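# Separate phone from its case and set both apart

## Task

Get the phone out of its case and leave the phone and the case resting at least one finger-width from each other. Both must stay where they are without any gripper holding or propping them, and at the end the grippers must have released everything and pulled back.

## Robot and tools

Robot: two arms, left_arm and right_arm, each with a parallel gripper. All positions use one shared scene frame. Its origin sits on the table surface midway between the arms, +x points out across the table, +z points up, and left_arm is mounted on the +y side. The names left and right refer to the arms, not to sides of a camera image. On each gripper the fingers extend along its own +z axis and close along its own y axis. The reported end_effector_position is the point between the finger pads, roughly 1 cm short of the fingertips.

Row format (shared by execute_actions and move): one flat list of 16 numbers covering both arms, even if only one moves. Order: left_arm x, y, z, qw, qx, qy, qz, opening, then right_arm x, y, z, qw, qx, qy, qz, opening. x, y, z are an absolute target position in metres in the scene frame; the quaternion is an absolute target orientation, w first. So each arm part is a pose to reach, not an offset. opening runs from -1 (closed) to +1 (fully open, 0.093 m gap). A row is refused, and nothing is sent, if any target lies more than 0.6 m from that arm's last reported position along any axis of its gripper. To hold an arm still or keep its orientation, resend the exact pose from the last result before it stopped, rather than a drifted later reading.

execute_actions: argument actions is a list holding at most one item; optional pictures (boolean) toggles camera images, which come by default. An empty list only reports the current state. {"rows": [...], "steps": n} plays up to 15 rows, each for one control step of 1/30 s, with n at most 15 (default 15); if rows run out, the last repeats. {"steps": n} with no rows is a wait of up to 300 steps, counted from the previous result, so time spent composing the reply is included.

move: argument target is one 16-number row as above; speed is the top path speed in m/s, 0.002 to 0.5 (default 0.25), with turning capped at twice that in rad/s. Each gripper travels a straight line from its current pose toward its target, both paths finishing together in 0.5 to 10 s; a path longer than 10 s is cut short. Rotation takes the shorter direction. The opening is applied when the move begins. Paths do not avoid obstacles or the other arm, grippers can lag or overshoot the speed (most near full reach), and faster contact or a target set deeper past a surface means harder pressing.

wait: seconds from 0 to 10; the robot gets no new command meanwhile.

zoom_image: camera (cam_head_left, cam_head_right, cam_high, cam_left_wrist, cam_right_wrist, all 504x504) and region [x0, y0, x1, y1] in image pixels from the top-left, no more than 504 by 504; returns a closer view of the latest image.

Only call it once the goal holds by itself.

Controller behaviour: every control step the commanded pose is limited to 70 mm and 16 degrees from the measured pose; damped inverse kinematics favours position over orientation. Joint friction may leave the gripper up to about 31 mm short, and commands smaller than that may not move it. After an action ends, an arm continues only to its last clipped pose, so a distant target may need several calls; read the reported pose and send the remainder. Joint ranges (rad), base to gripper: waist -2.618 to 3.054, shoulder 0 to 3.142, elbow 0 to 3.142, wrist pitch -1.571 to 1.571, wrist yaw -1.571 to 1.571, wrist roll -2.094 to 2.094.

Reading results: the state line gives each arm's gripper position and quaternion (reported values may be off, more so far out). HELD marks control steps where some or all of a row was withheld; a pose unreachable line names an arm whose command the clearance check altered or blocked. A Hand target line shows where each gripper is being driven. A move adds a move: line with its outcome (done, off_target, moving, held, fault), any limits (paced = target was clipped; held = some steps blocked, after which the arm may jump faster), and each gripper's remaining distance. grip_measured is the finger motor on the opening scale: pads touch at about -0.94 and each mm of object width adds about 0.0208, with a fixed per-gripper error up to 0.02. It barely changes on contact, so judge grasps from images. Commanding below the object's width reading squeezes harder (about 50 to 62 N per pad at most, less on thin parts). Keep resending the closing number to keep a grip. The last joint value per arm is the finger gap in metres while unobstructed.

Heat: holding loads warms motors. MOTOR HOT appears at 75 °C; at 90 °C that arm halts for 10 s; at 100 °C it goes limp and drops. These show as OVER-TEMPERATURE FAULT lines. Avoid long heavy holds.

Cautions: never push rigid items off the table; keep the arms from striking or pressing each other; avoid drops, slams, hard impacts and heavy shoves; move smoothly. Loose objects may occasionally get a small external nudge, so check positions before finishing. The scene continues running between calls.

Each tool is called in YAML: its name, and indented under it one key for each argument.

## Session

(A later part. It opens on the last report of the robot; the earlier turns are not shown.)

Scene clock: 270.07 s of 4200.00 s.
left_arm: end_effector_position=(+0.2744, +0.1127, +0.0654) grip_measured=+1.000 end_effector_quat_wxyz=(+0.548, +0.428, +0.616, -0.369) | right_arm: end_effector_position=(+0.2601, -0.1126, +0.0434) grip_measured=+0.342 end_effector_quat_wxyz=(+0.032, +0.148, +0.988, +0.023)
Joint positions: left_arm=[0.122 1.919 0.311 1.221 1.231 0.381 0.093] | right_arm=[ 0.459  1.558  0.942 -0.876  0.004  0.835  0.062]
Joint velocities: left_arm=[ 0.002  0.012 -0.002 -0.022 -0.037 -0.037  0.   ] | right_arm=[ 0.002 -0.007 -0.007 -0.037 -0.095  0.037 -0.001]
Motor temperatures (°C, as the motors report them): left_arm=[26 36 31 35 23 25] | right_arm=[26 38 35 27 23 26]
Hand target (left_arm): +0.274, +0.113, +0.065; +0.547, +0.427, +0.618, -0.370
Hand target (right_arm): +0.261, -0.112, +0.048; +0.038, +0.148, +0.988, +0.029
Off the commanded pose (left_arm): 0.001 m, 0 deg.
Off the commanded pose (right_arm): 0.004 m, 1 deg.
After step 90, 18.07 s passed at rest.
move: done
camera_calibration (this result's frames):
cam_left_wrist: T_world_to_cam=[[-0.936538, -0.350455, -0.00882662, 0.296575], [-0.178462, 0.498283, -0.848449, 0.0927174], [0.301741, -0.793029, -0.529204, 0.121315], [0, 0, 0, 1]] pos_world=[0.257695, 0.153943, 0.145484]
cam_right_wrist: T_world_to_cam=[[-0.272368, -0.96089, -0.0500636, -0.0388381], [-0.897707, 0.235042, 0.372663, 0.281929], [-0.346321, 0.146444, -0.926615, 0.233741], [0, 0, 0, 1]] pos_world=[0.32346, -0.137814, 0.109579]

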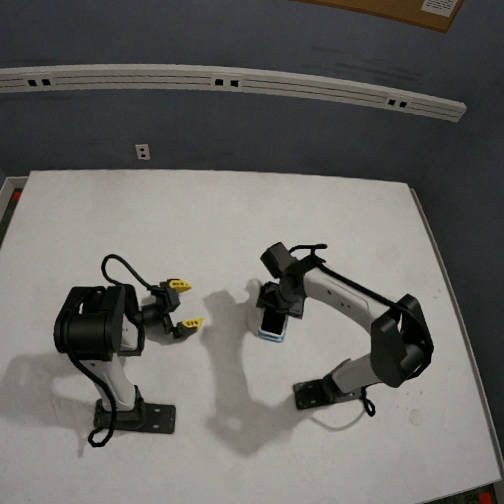

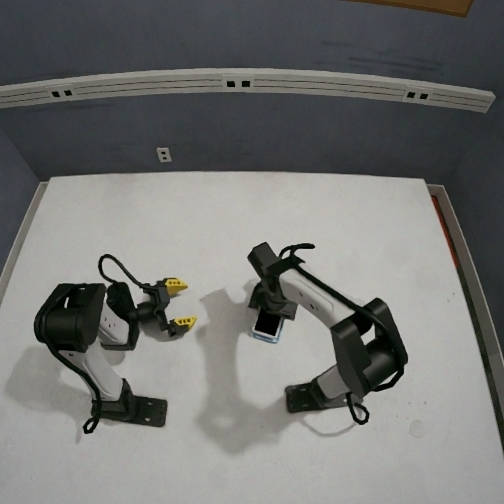

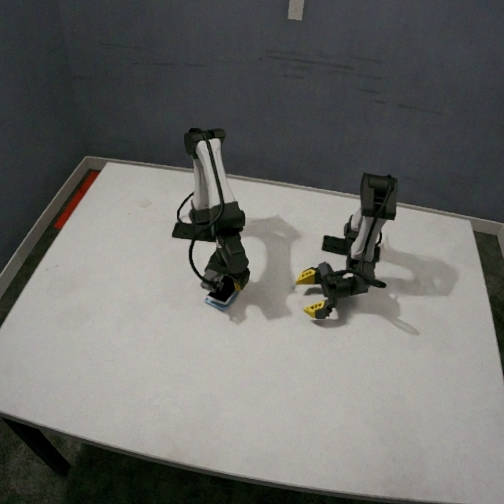

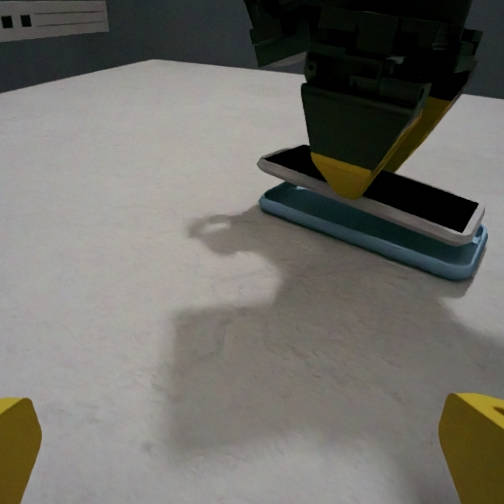

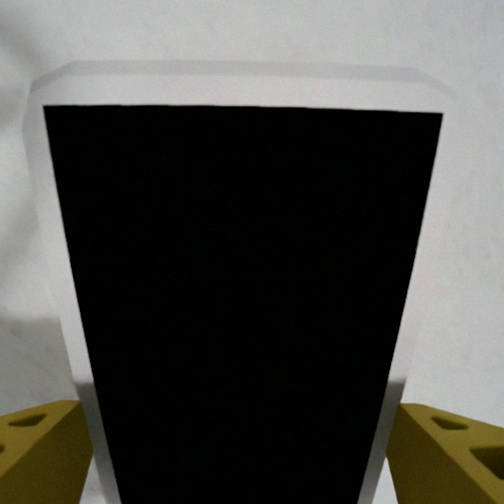

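execute_actions:
  actions: []

Scene clock: 280.23 s of 4200.00 s.
left_arm: end_effector_position=(+0.2744, +0.1127, +0.0654) grip_measured=+1.000 end_effector_quat_wxyz=(+0.548, +0.428, +0.616, -0.369) | right_arm: end_effector_position=(+0.2601, -0.1126, +0.0434) grip_measured=+0.342 end_effector_quat_wxyz=(+0.032, +0.148, +0.988, +0.023)
Joint positions: left_arm=[0.122 1.919 0.311 1.221 1.231 0.381 0.093] | right_arm=[ 0.459  1.558  0.942 -0.876  0.004  0.835  0.062]
Joint velocities: left_arm=[-0.002 -0.002 -0.002  0.007 -0.007 -0.007  0.   ] | right_arm=[ 0.002  0.012 -0.002 -0.066  0.066 -0.007 -0.001]
Motor temperatures (°C, as the motors report them): left_arm=[26 36 31 35 23 25] | right_arm=[26 39 35 27 23 26]
Hand target (left_arm): +0.274, +0.113, +0.065; +0.547, +0.427, +0.618, -0.370
Hand target (right_arm): +0.261, -0.112, +0.048; +0.038, +0.148, +0.988, +0.029
Off the commanded pose (left_arm): 0.001 m, 0 deg.
Off the commanded pose (right_arm): 0.004 m, 1 deg.
Steps of this call (steps 1 to 90: nothing new was sent; then 7.17 s passed at rest). Readings (end_effector_position):
1: left_arm (+0.2745, +0.1127, +0.0655) | right_arm (+0.2601, -0.1126, +0.0434)
2: left_arm (+0.2744, +0.1127, +0.0654) | right_arm (+0.2601, -0.1126, +0.0434)
4: left_arm (+0.2744, +0.1127, +0.0654) | right_arm (+0.2601, -0.1126, +0.0434)
8: left_arm (+0.2744, +0.1127, +0.0654) | right_arm (+0.2601, -0.1126, +0.0434)
90: the state above
camera_calibration (this result's frames):
cam_left_wrist: T_world_to_cam=[[-0.936538, -0.350455, -0.00882662, 0.296575], [-0.178462, 0.498283, -0.848449, 0.0927174], [0.301741, -0.793029, -0.529204, 0.121315], [0, 0, 0, 1]] pos_world=[0.257695, 0.153943, 0.145484]
cam_right_wrist: T_world_to_cam=[[-0.272368, -0.96089, -0.0500636, -0.0388381], [-0.897707, 0.235042, 0.372663, 0.281929], [-0.346321, 0.146444, -0.926615, 0.233741], [0, 0, 0, 1]] pos_world=[0.32346, -0.137814, 0.109579]

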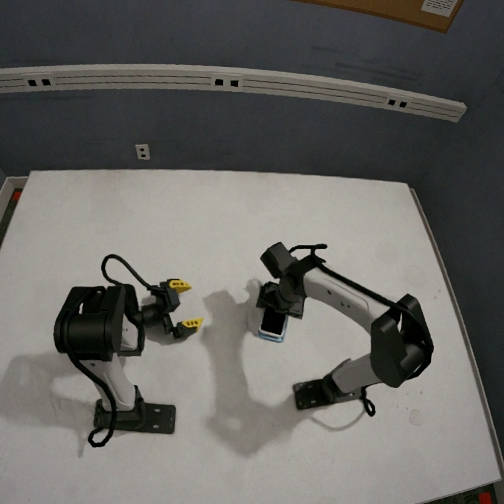

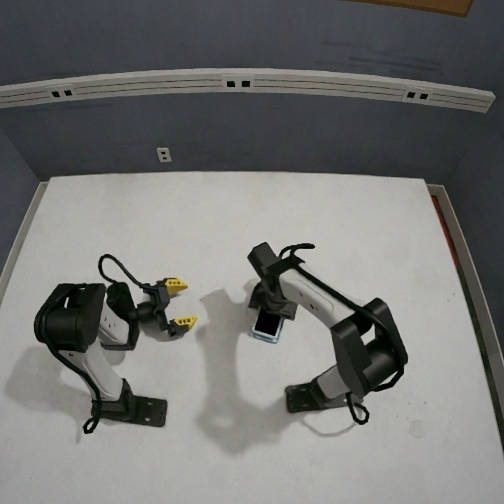

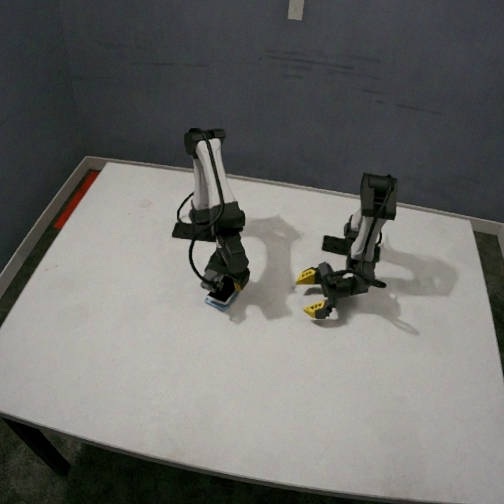

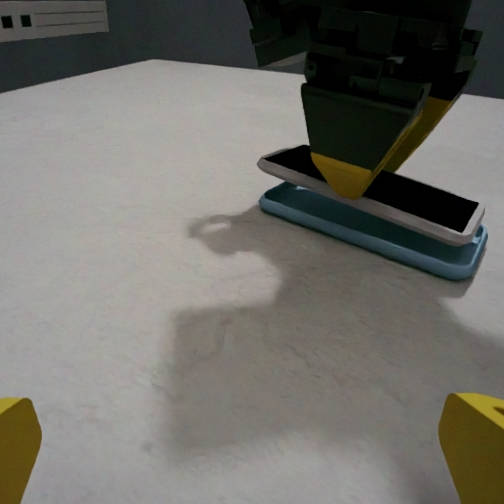

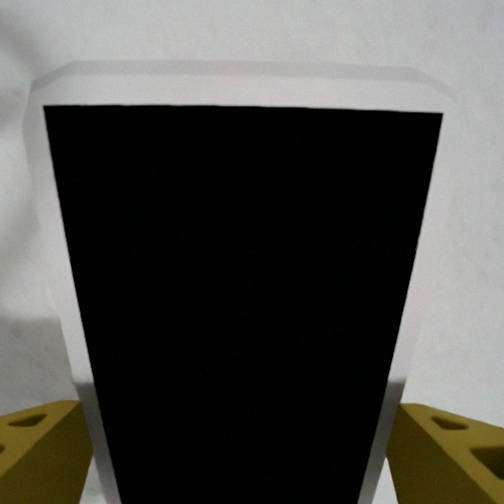

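move:
  target: [0.2741,0.1127,0.0646,0.547,0.427,0.618,-0.37,1, 0.302,-0.25,0.048,0.062,0.1477,0.987,0.007,0.33]
  speed: 0.1

Scene clock: 287.10 s of 4200.00 s.
left_arm: end_effector_position=(+0.2744, +0.1127, +0.0654) grip_measured=+1.000 end_effector_quat_wxyz=(+0.548, +0.428, +0.616, -0.369) | right_arm: end_effector_position=(+0.2972, -0.2502, +0.0467) grip_measured=+0.342 end_effector_quat_wxyz=(+0.052, +0.150, +0.987, +0.001)
Joint positions: left_arm=[0.122 1.919 0.311 1.221 1.231 0.381 0.093] | right_arm=[-0.068  1.528  0.925 -0.864  0.016  0.312  0.062]
Joint velocities: left_arm=[-0.007 -0.012 -0.022 -0.007 -0.007 -0.037  0.   ] | right_arm=[-0.007 -0.012  0.002  0.022  0.022 -0.007 -0.   ]
Motor temperatures (°C, as the motors report them): left_arm=[26 36 31 35 23 25] | right_arm=[26 40 35 27 23 26]
Hand target (left_arm): +0.274, +0.113, +0.065; +0.547, +0.427, +0.618, -0.370
Hand target (right_arm): +0.303, -0.252, +0.048; +0.061, +0.148, +0.987, +0.004
Off the commanded pose (left_arm): 0.001 m, 0 deg.
Off the commanded pose (right_arm): 0.005 m, 1 deg.
After step 90, 1.93 s passed at rest.
move: done
camera_calibration (this result's frames):
cam_left_wrist: T_world_to_cam=[[-0.936538, -0.350455, -0.00882662, 0.296575], [-0.178462, 0.498283, -0.848449, 0.0927174], [0.301741, -0.793029, -0.529204, 0.121315], [0, 0, 0, 1]] pos_world=[0.257695, 0.153943, 0.145484]
cam_right_wrist: T_world_to_cam=[[-0.277935, -0.960543, -0.0104828, -0.160872], [-0.907772, 0.259065, 0.329903, 0.35737], [-0.31417, 0.101208, -0.943957, 0.249743], [0, 0, 0, 1]] pos_world=[0.35816, -0.272383, 0.116163]

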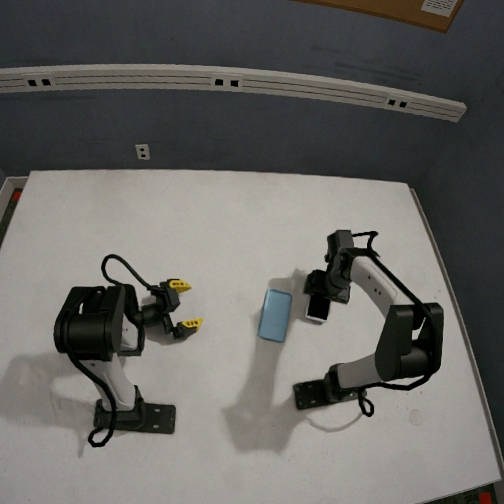

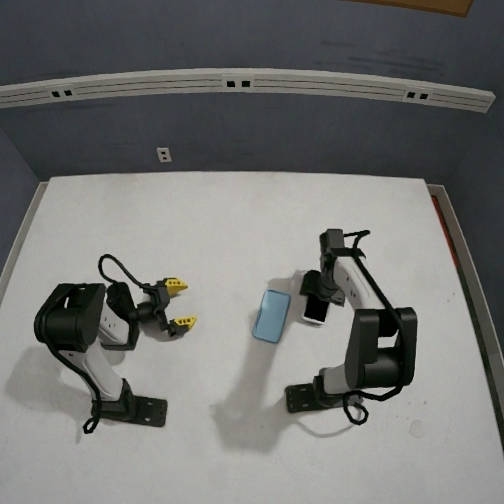

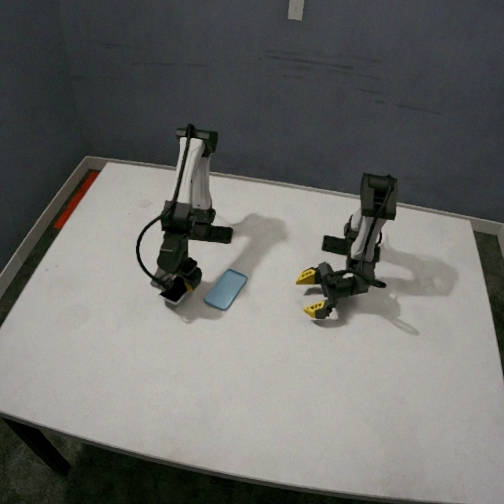

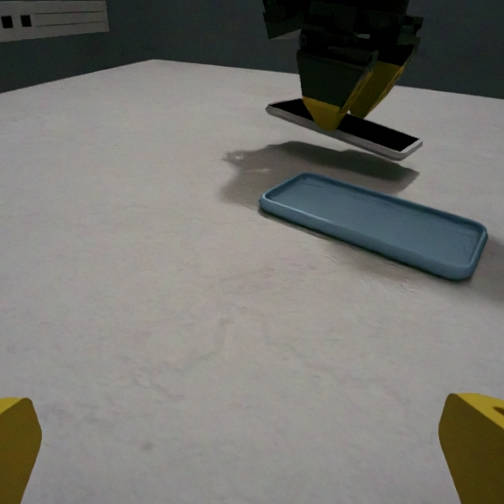

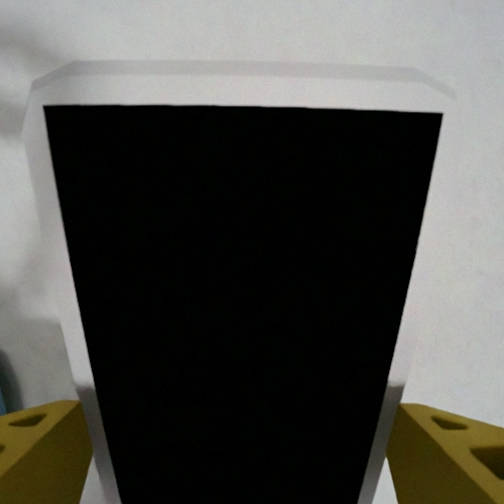

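move:
  target: [0.2741,0.1127,0.0646,0.547,0.427,0.618,-0.37,1, 0.2885,-0.2496,0.0192,-0.0013,0.150,0.9884,-0.0034,0.33]
  speed: 0.025

Scene clock: 304.43 s of 4200.00 s.
left_arm: end_effector_position=(+0.2744, +0.1127, +0.0654) grip_measured=+1.000 end_effector_quat_wxyz=(+0.548, +0.428, +0.616, -0.369) | right_arm: end_effector_position=(+0.2895, -0.2502, +0.0228) grip_measured=+0.342 end_effector_quat_wxyz=(+0.004, +0.148, +0.989, -0.007)
Joint positions: left_arm=[0.122 1.919 0.311 1.221 1.231 0.381 0.093] | right_arm=[-0.068  1.625  0.925 -0.864  0.015  0.309  0.062]
Joint velocities: left_arm=[-0.007 -0.007  0.002 -0.007  0.066  0.037  0.   ] | right_arm=[ 0.007  0.007 -0.007 -0.081 -0.007 -0.051 -0.001]
Motor temperatures (°C, as the motors report them): left_arm=[26 36 31 35 23 25] | right_arm=[26 39 36 27 23 26]
Hand target (left_arm): +0.274, +0.113, +0.065; +0.547, +0.427, +0.618, -0.370
Hand target (right_arm): +0.288, -0.250, +0.019; -0.001, +0.149, +0.989, -0.004
Off the commanded pose (left_arm): 0.001 m, 0 deg.
Off the commanded pose (right_arm): 0.004 m, 1 deg.
After step 90, 11.93 s passed at rest.
move: done
camera_calibration (this result's frames):
cam_left_wrist: T_world_to_cam=[[-0.936538, -0.350455, -0.00882662, 0.296575], [-0.178462, 0.498283, -0.848449, 0.0927174], [0.301741, -0.793029, -0.529204, 0.121315], [0, 0, 0, 1]] pos_world=[0.257695, 0.153943, 0.145484]
cam_right_wrist: T_world_to_cam=[[-0.274648, -0.961395, 0.0169515, -0.165007], [-0.872222, 0.256516, 0.416448, 0.34539], [-0.404719, 0.0995912, -0.909002, 0.249761], [0, 0, 0, 1]] pos_world=[0.357021, -0.272109, 0.085993]

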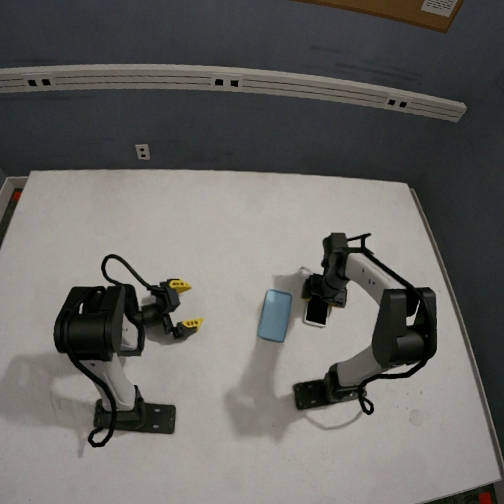

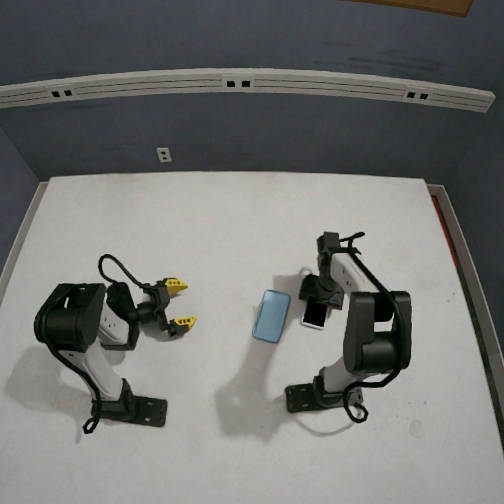

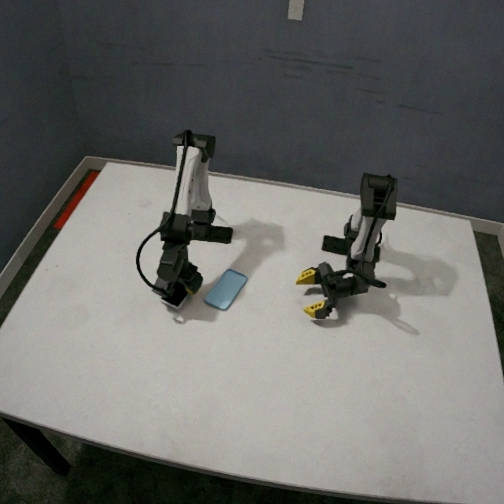

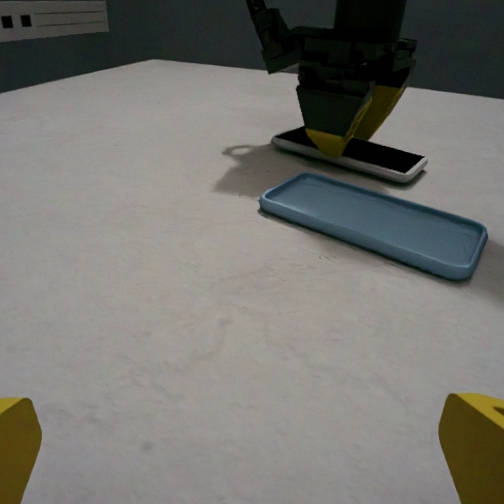

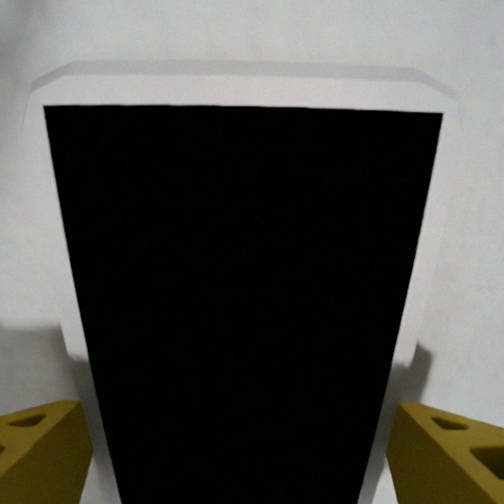

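zoom_image:
  camera: "cam_left_wrist"
  region: [250, 100, 450, 220]

Region (250, 100, 450, 220) of cam_left_wrist's 504x504 image, scaled by 2.520, with more detail than that image has; it fills the top 302 rows of this view, and the rest is white.

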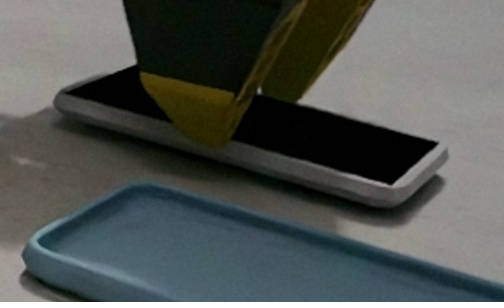

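move:
  target: [0.2741,0.1127,0.0646,0.547,0.427,0.618,-0.37,1, 0.2968,-0.2507,0.0154,0.009,0.148,0.989,-0.0066,0.33]
  speed: 0.012

Scene clock: 321.30 s of 4200.00 s.
left_arm: end_effector_position=(+0.2744, +0.1127, +0.0654) grip_measured=+1.000 end_effector_quat_wxyz=(+0.548, +0.428, +0.616, -0.369) | right_arm: end_effector_position=(+0.2945, -0.2501, +0.0183) grip_measured=+0.342 end_effector_quat_wxyz=(+0.009, +0.148, +0.989, -0.006)
Joint positions: left_arm=[0.122 1.919 0.311 1.221 1.231 0.381 0.093] | right_arm=[-0.068  1.644  0.925 -0.837  0.015  0.309  0.062]
Joint velocities: left_arm=[-0.002 -0.017 -0.007 -0.095 -0.007 -0.037  0.   ] | right_arm=[ 0.012  0.012  0.007  0.022 -0.066  0.095 -0.001]
Motor temperatures (°C, as the motors report them): left_arm=[26 36 31 36 23 25] | right_arm=[26 38 36 27 23 26]
Hand target (left_arm): +0.274, +0.113, +0.065; +0.547, +0.427, +0.618, -0.370
Hand target (right_arm): +0.297, -0.251, +0.015; +0.009, +0.148, +0.989, -0.007
Off the commanded pose (left_arm): 0.001 m, 0 deg.
Off the commanded pose (right_arm): 0.004 m, 0 deg.
After step 90, 12.77 s passed at rest.
move: done
camera_calibration (this result's frames):
cam_left_wrist: T_world_to_cam=[[-0.936538, -0.350455, -0.00882662, 0.296575], [-0.178462, 0.498283, -0.848449, 0.0927174], [0.301741, -0.793029, -0.529204, 0.121315], [0, 0, 0, 1]] pos_world=[0.257695, 0.153943, 0.145484]
cam_right_wrist: T_world_to_cam=[[-0.274792, -0.961397, 0.0143336, -0.163408], [-0.875998, 0.256472, 0.408473, 0.352865], [-0.396381, 0.0996887, -0.912658, 0.245333], [0, 0, 0, 1]] pos_world=[0.361451, -0.272057, 0.0821114]

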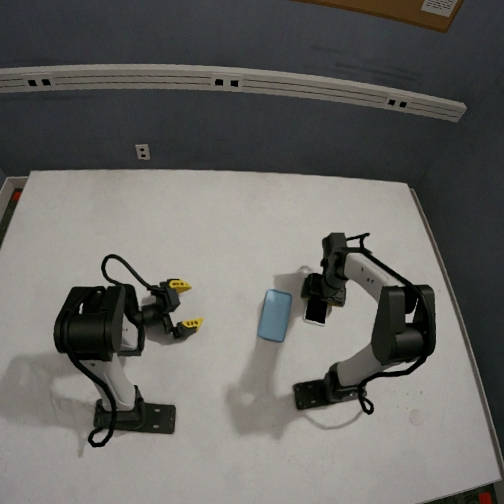

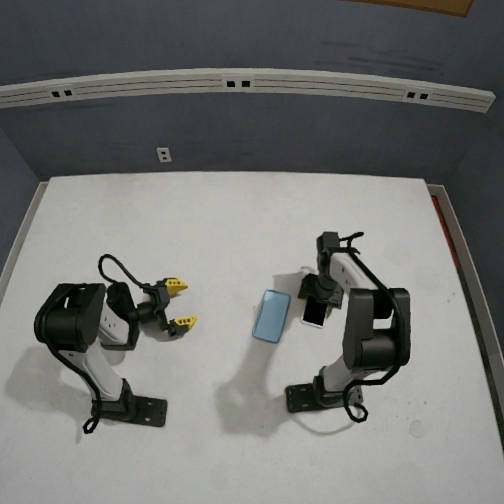

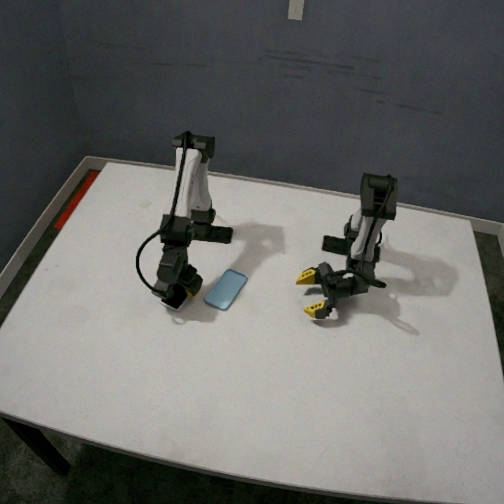

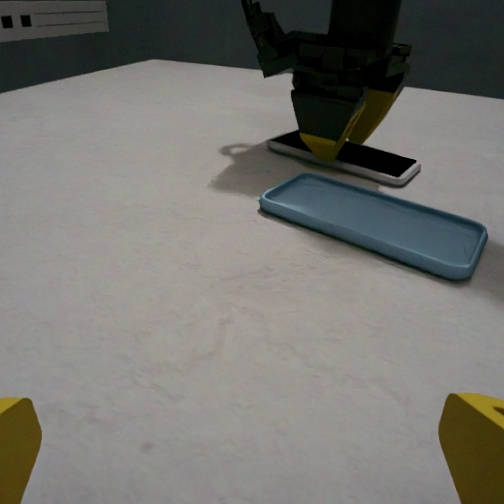

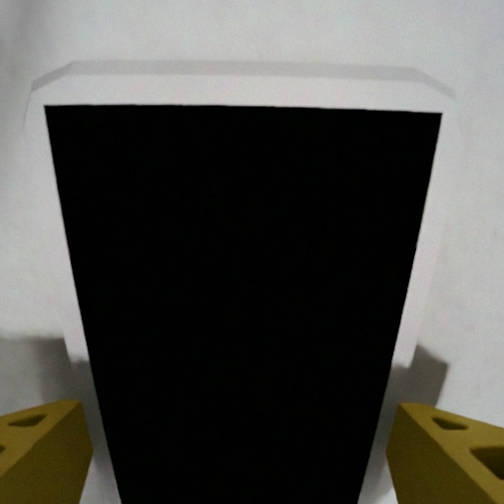

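move:
  target: [0.2741,0.1127,0.0646,0.547,0.427,0.618,-0.37,1, 0.2916,-0.2499,0.0108,-0.006,0.148,0.989,-0.0072,0.33]
  speed: 0.006

Scene clock: 330.57 s of 4200.00 s.
left_arm: end_effector_position=(+0.2744, +0.1127, +0.0654) grip_measured=+1.000 end_effector_quat_wxyz=(+0.548, +0.428, +0.616, -0.369) | right_arm: end_effector_position=(+0.2942, -0.2501, +0.0166) grip_measured=+0.342 end_effector_quat_wxyz=(+0.006, +0.148, +0.989, -0.007)
Joint positions: left_arm=[0.122 1.919 0.311 1.221 1.231 0.381 0.093] | right_arm=[-0.068  1.651  0.925 -0.835  0.015  0.309  0.062]
Joint velocities: left_arm=[ 0.002  0.007  0.002 -0.051  0.022  0.007  0.   ] | right_arm=[-0.007 -0.007 -0.017 -0.051  0.022 -0.051  0.   ]
Motor temperatures (°C, as the motors report them): left_arm=[26 36 31 36 23 25] | right_arm=[26 38 36 26 23 26]
Hand target (left_arm): +0.274, +0.113, +0.065; +0.547, +0.427, +0.618, -0.370
Hand target (right_arm): +0.292, -0.250, +0.011; -0.006, +0.148, +0.989, -0.007
Off the commanded pose (left_arm): 0.001 m, 0 deg.
Off the commanded pose (right_arm): 0.006 m, 1 deg.
After step 90, 3.47 s passed at rest.
move: done
camera_calibration (this result's frames):
cam_left_wrist: T_world_to_cam=[[-0.936538, -0.350455, -0.00882662, 0.296575], [-0.178462, 0.498283, -0.848449, 0.0927174], [0.301741, -0.793029, -0.529204, 0.121315], [0, 0, 0, 1]] pos_world=[0.257695, 0.153943, 0.145484]
cam_right_wrist: T_world_to_cam=[[-0.274705, -0.961396, 0.0159699, -0.163546], [-0.873646, 0.2565, 0.413461, 0.352455], [-0.401596, 0.0996277, -0.910382, 0.24512], [0, 0, 0, 1]] pos_world=[0.361433, -0.272058, 0.0800383]

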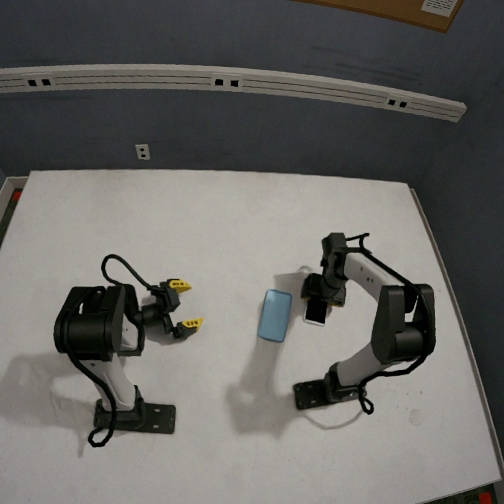

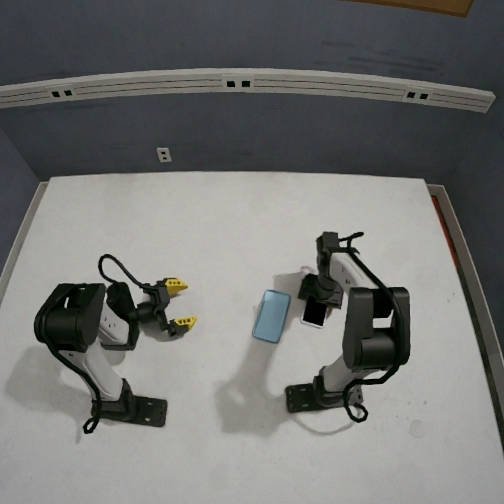

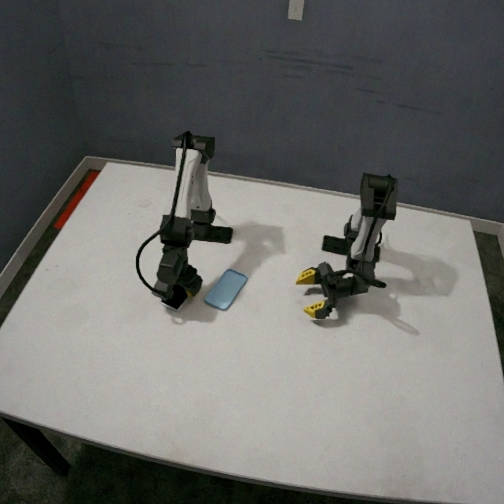

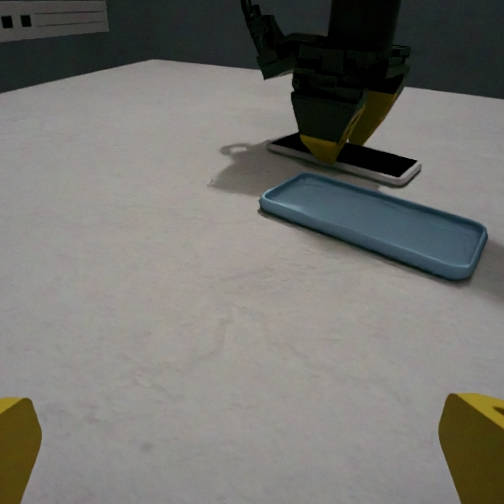

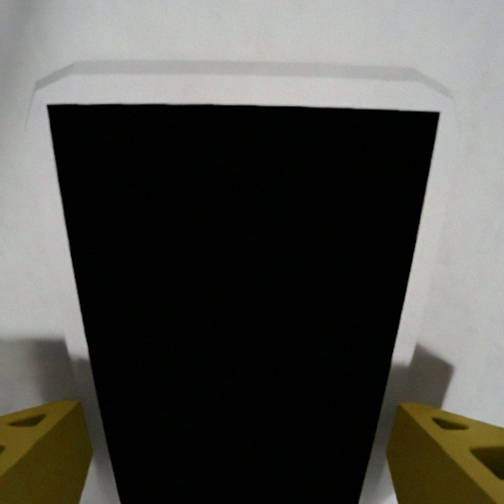

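execute_actions:
  actions:
    - {"rows": [[0.2741,0.1127,0.0646,0.547,0.427,0.618,-0.37,1,0.2942,-0.2501,0.0166,0.006,0.148,0.989,-0.007,0.33],[0.2741,0.1127,0.0646,0.547,0.427,0.618,-0.37,1,0.2942,-0.2501,0.0166,0.006,0.148,0.989,-0.007,0.35],[0.2741,0.1127,0.0646,0.547,0.427,0.618,-0.37,1,0.2942,-0.2501,0.0166,0.006,0.148,0.989,-0.007,0.37],[0.2741,0.1127,0.0646,0.547,0.427,0.618,-0.37,1,0.2942,-0.2501,0.0166,0.006,0.148,0.989,-0.007,0.39],[0.2741,0.1127,0.0646,0.547,0.427,0.618,-0.37,1,0.2942,-0.2501,0.0166,0.006,0.148,0.989,-0.007,0.41],[0.2741,0.1127,0.0646,0.547,0.427,0.618,-0.37,1,0.2942,-0.2501,0.0166,0.006,0.148,0.989,-0.007,0.43],[0.2741,0.1127,0.0646,0.547,0.427,0.618,-0.37,1,0.2942,-0.2501,0.0166,0.006,0.148,0.989,-0.007,0.45],[0.2741,0.1127,0.0646,0.547,0.427,0.618,-0.37,1,0.2942,-0.2501,0.0166,0.006,0.148,0.989,-0.007,0.47],[0.2741,0.1127,0.0646,0.547,0.427,0.618,-0.37,1,0.2942,-0.2501,0.0166,0.006,0.148,0.989,-0.007,0.50],[0.2741,0.1127,0.0646,0.547,0.427,0.618,-0.37,1,0.2942,-0.2501,0.0166,0.006,0.148,0.989,-0.007,0.55],[0.2741,0.1127,0.0646,0.547,0.427,0.618,-0.37,1,0.2942,-0.2501,0.0166,0.006,0.148,0.989,-0.007,0.62],[0.2741,0.1127,0.0646,0.547,0.427,0.618,-0.37,1,0.2942,-0.2501,0.0166,0.006,0.148,0.989,-0.007,0.70],[0.2741,0.1127,0.0646,0.547,0.427,0.618,-0.37,1,0.2942,-0.2501,0.0166,0.006,0.148,0.989,-0.007,0.80],[0.2741,0.1127,0.0646,0.547,0.427,0.618,-0.37,1,0.2942,-0.2501,0.0166,0.006,0.148,0.989,-0.007,0.90],[0.2741,0.1127,0.0646,0.547,0.427,0.618,-0.37,1,0.2942,-0.2501,0.0166,0.006,0.148,0.989,-0.007,1.0]], "steps": 15}
  pictures: false

move:
  target: [0.2741,0.1127,0.0646,0.547,0.427,0.618,-0.37,1, 0.31,-0.255,0.16,0.10,0.148,0.984,0.002,1]
  speed: 0.15

Scene clock: 343.37 s of 4200.00 s.
left_arm: end_effector_position=(+0.2744, +0.1127, +0.0654) grip_measured=+1.000 end_effector_quat_wxyz=(+0.548, +0.428, +0.616, -0.369) | right_arm: end_effector_position=(+0.2942, -0.2501, +0.0166) grip_measured=+0.936 end_effector_quat_wxyz=(+0.006, +0.148, +0.989, -0.007)
Joint positions: left_arm=[0.122 1.919 0.311 1.221 1.231 0.381 0.093] | right_arm=[-0.068  1.651  0.925 -0.835  0.015  0.309  0.09 ]
Joint velocities: left_arm=[-0.012 -0.017  0.012 -0.022  0.037  0.022  0.   ] | right_arm=[ 0.002  0.007  0.007 -0.051 -0.037  0.007  0.095]
Motor temperatures (°C, as the motors report them): left_arm=[26 36 31 36 23 25] | right_arm=[26 38 36 26 23 26]
Hand target (left_arm): +0.274, +0.113, +0.065; +0.547, +0.427, +0.618, -0.370
Hand target (right_arm): +0.294, -0.250, +0.017; +0.006, +0.148, +0.989, -0.007
Off the commanded pose (left_arm): 0.001 m, 0 deg.
Off the commanded pose (right_arm): 0.000 m, 0 deg.
Steps of this call (steps 1 to 90: nothing new was sent; then 9.30 s passed at rest; steps 91 to 105: all 15 steps of this action). Readings (end_effector_position):
91: left_arm (+0.2745, +0.1127, +0.0655) | right_arm (+0.2942, -0.2501, +0.0166)
92: left_arm (+0.2745, +0.1127, +0.0655) | right_arm (+0.2942, -0.2501, +0.0166)
94: left_arm (+0.2744, +0.1127, +0.0654) | right_arm (+0.2942, -0.2501, +0.0166)
98: left_arm (+0.2744, +0.1127, +0.0654) | right_arm (+0.2942, -0.2501, +0.0166)
105: the state above

Scene clock: 345.20 s of 4200.00 s.
left_arm: end_effector_position=(+0.2744, +0.1127, +0.0654) grip_measured=+1.000 end_effector_quat_wxyz=(+0.548, +0.428, +0.616, -0.369) | right_arm: end_effector_position=(+0.3113, -0.2504, +0.1557) grip_measured=+0.983 end_effector_quat_wxyz=(+0.099, +0.147, +0.984, +0.007)
Joint positions: left_arm=[0.122 1.919 0.311 1.221 1.231 0.381 0.093] | right_arm=[-0.068  1.436  1.268 -1.206  0.017  0.307  0.092]
Joint velocities: left_arm=[-0.002  0.007  0.007 -0.022  0.022 -0.066  0.   ] | right_arm=[ 0.017 -0.002  0.002 -0.051 -0.022 -0.051 -0.   ]
Motor temperatures (°C, as the motors report them): left_arm=[26 36 31 36 23 25] | right_arm=[26 38 36 26 23 26]
Hand target (left_arm): +0.274, +0.113, +0.065; +0.547, +0.427, +0.618, -0.370
Hand target (right_arm): +0.310, -0.255, +0.161; +0.100, +0.149, +0.984, +0.003
Off the commanded pose (left_arm): 0.001 m, 0 deg.
Off the commanded pose (right_arm): 0.006 m, 1 deg.
move: done
camera_calibration (this result's frames):
cam_left_wrist: T_world_to_cam=[[-0.936538, -0.350455, -0.00882662, 0.296575], [-0.178462, 0.498283, -0.848449, 0.0927174], [0.301741, -0.793029, -0.529204, 0.121315], [0, 0, 0, 1]] pos_world=[0.257695, 0.153943, 0.145484]
cam_right_wrist: T_world_to_cam=[[-0.271742, -0.961743, -0.0347499, -0.154424], [-0.935657, 0.255578, 0.243362, 0.355509], [-0.22517, 0.0986457, -0.969313, 0.33262], [0, 0, 0, 1]] pos_world=[0.365567, -0.272188, 0.230529]

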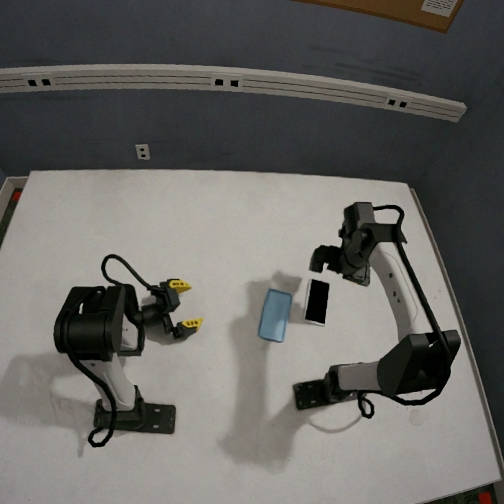

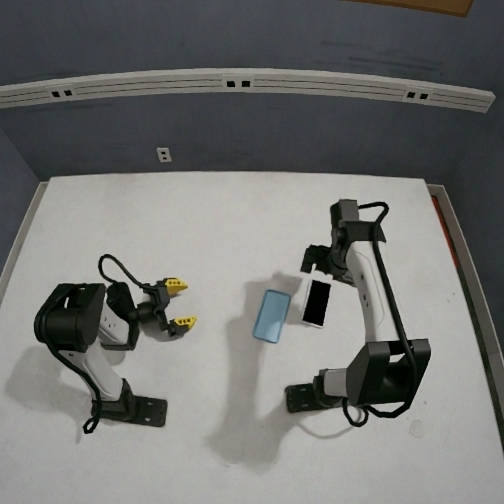

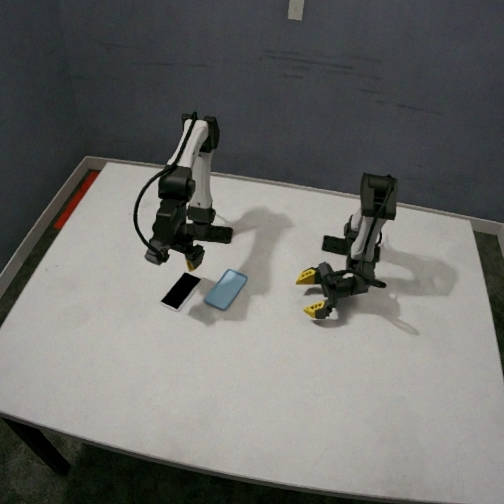

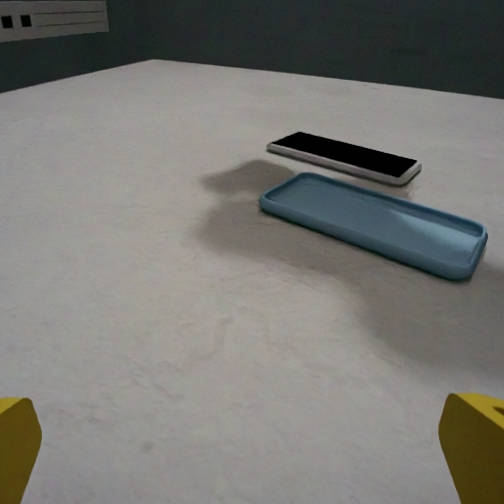

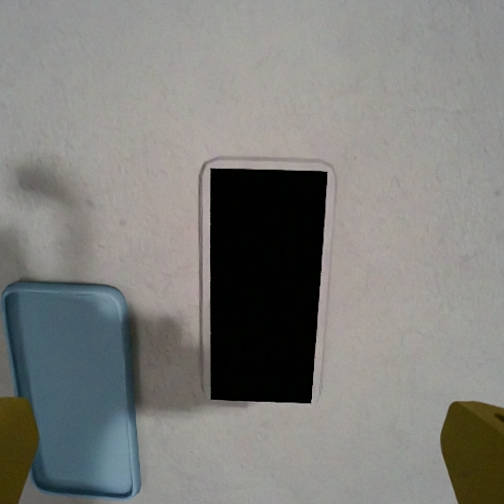

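The phone is lying flat on the table about 4 cm from the case, and both arms are clear.

finished_scene:
  scene: 2

The scene is finished: the task was done.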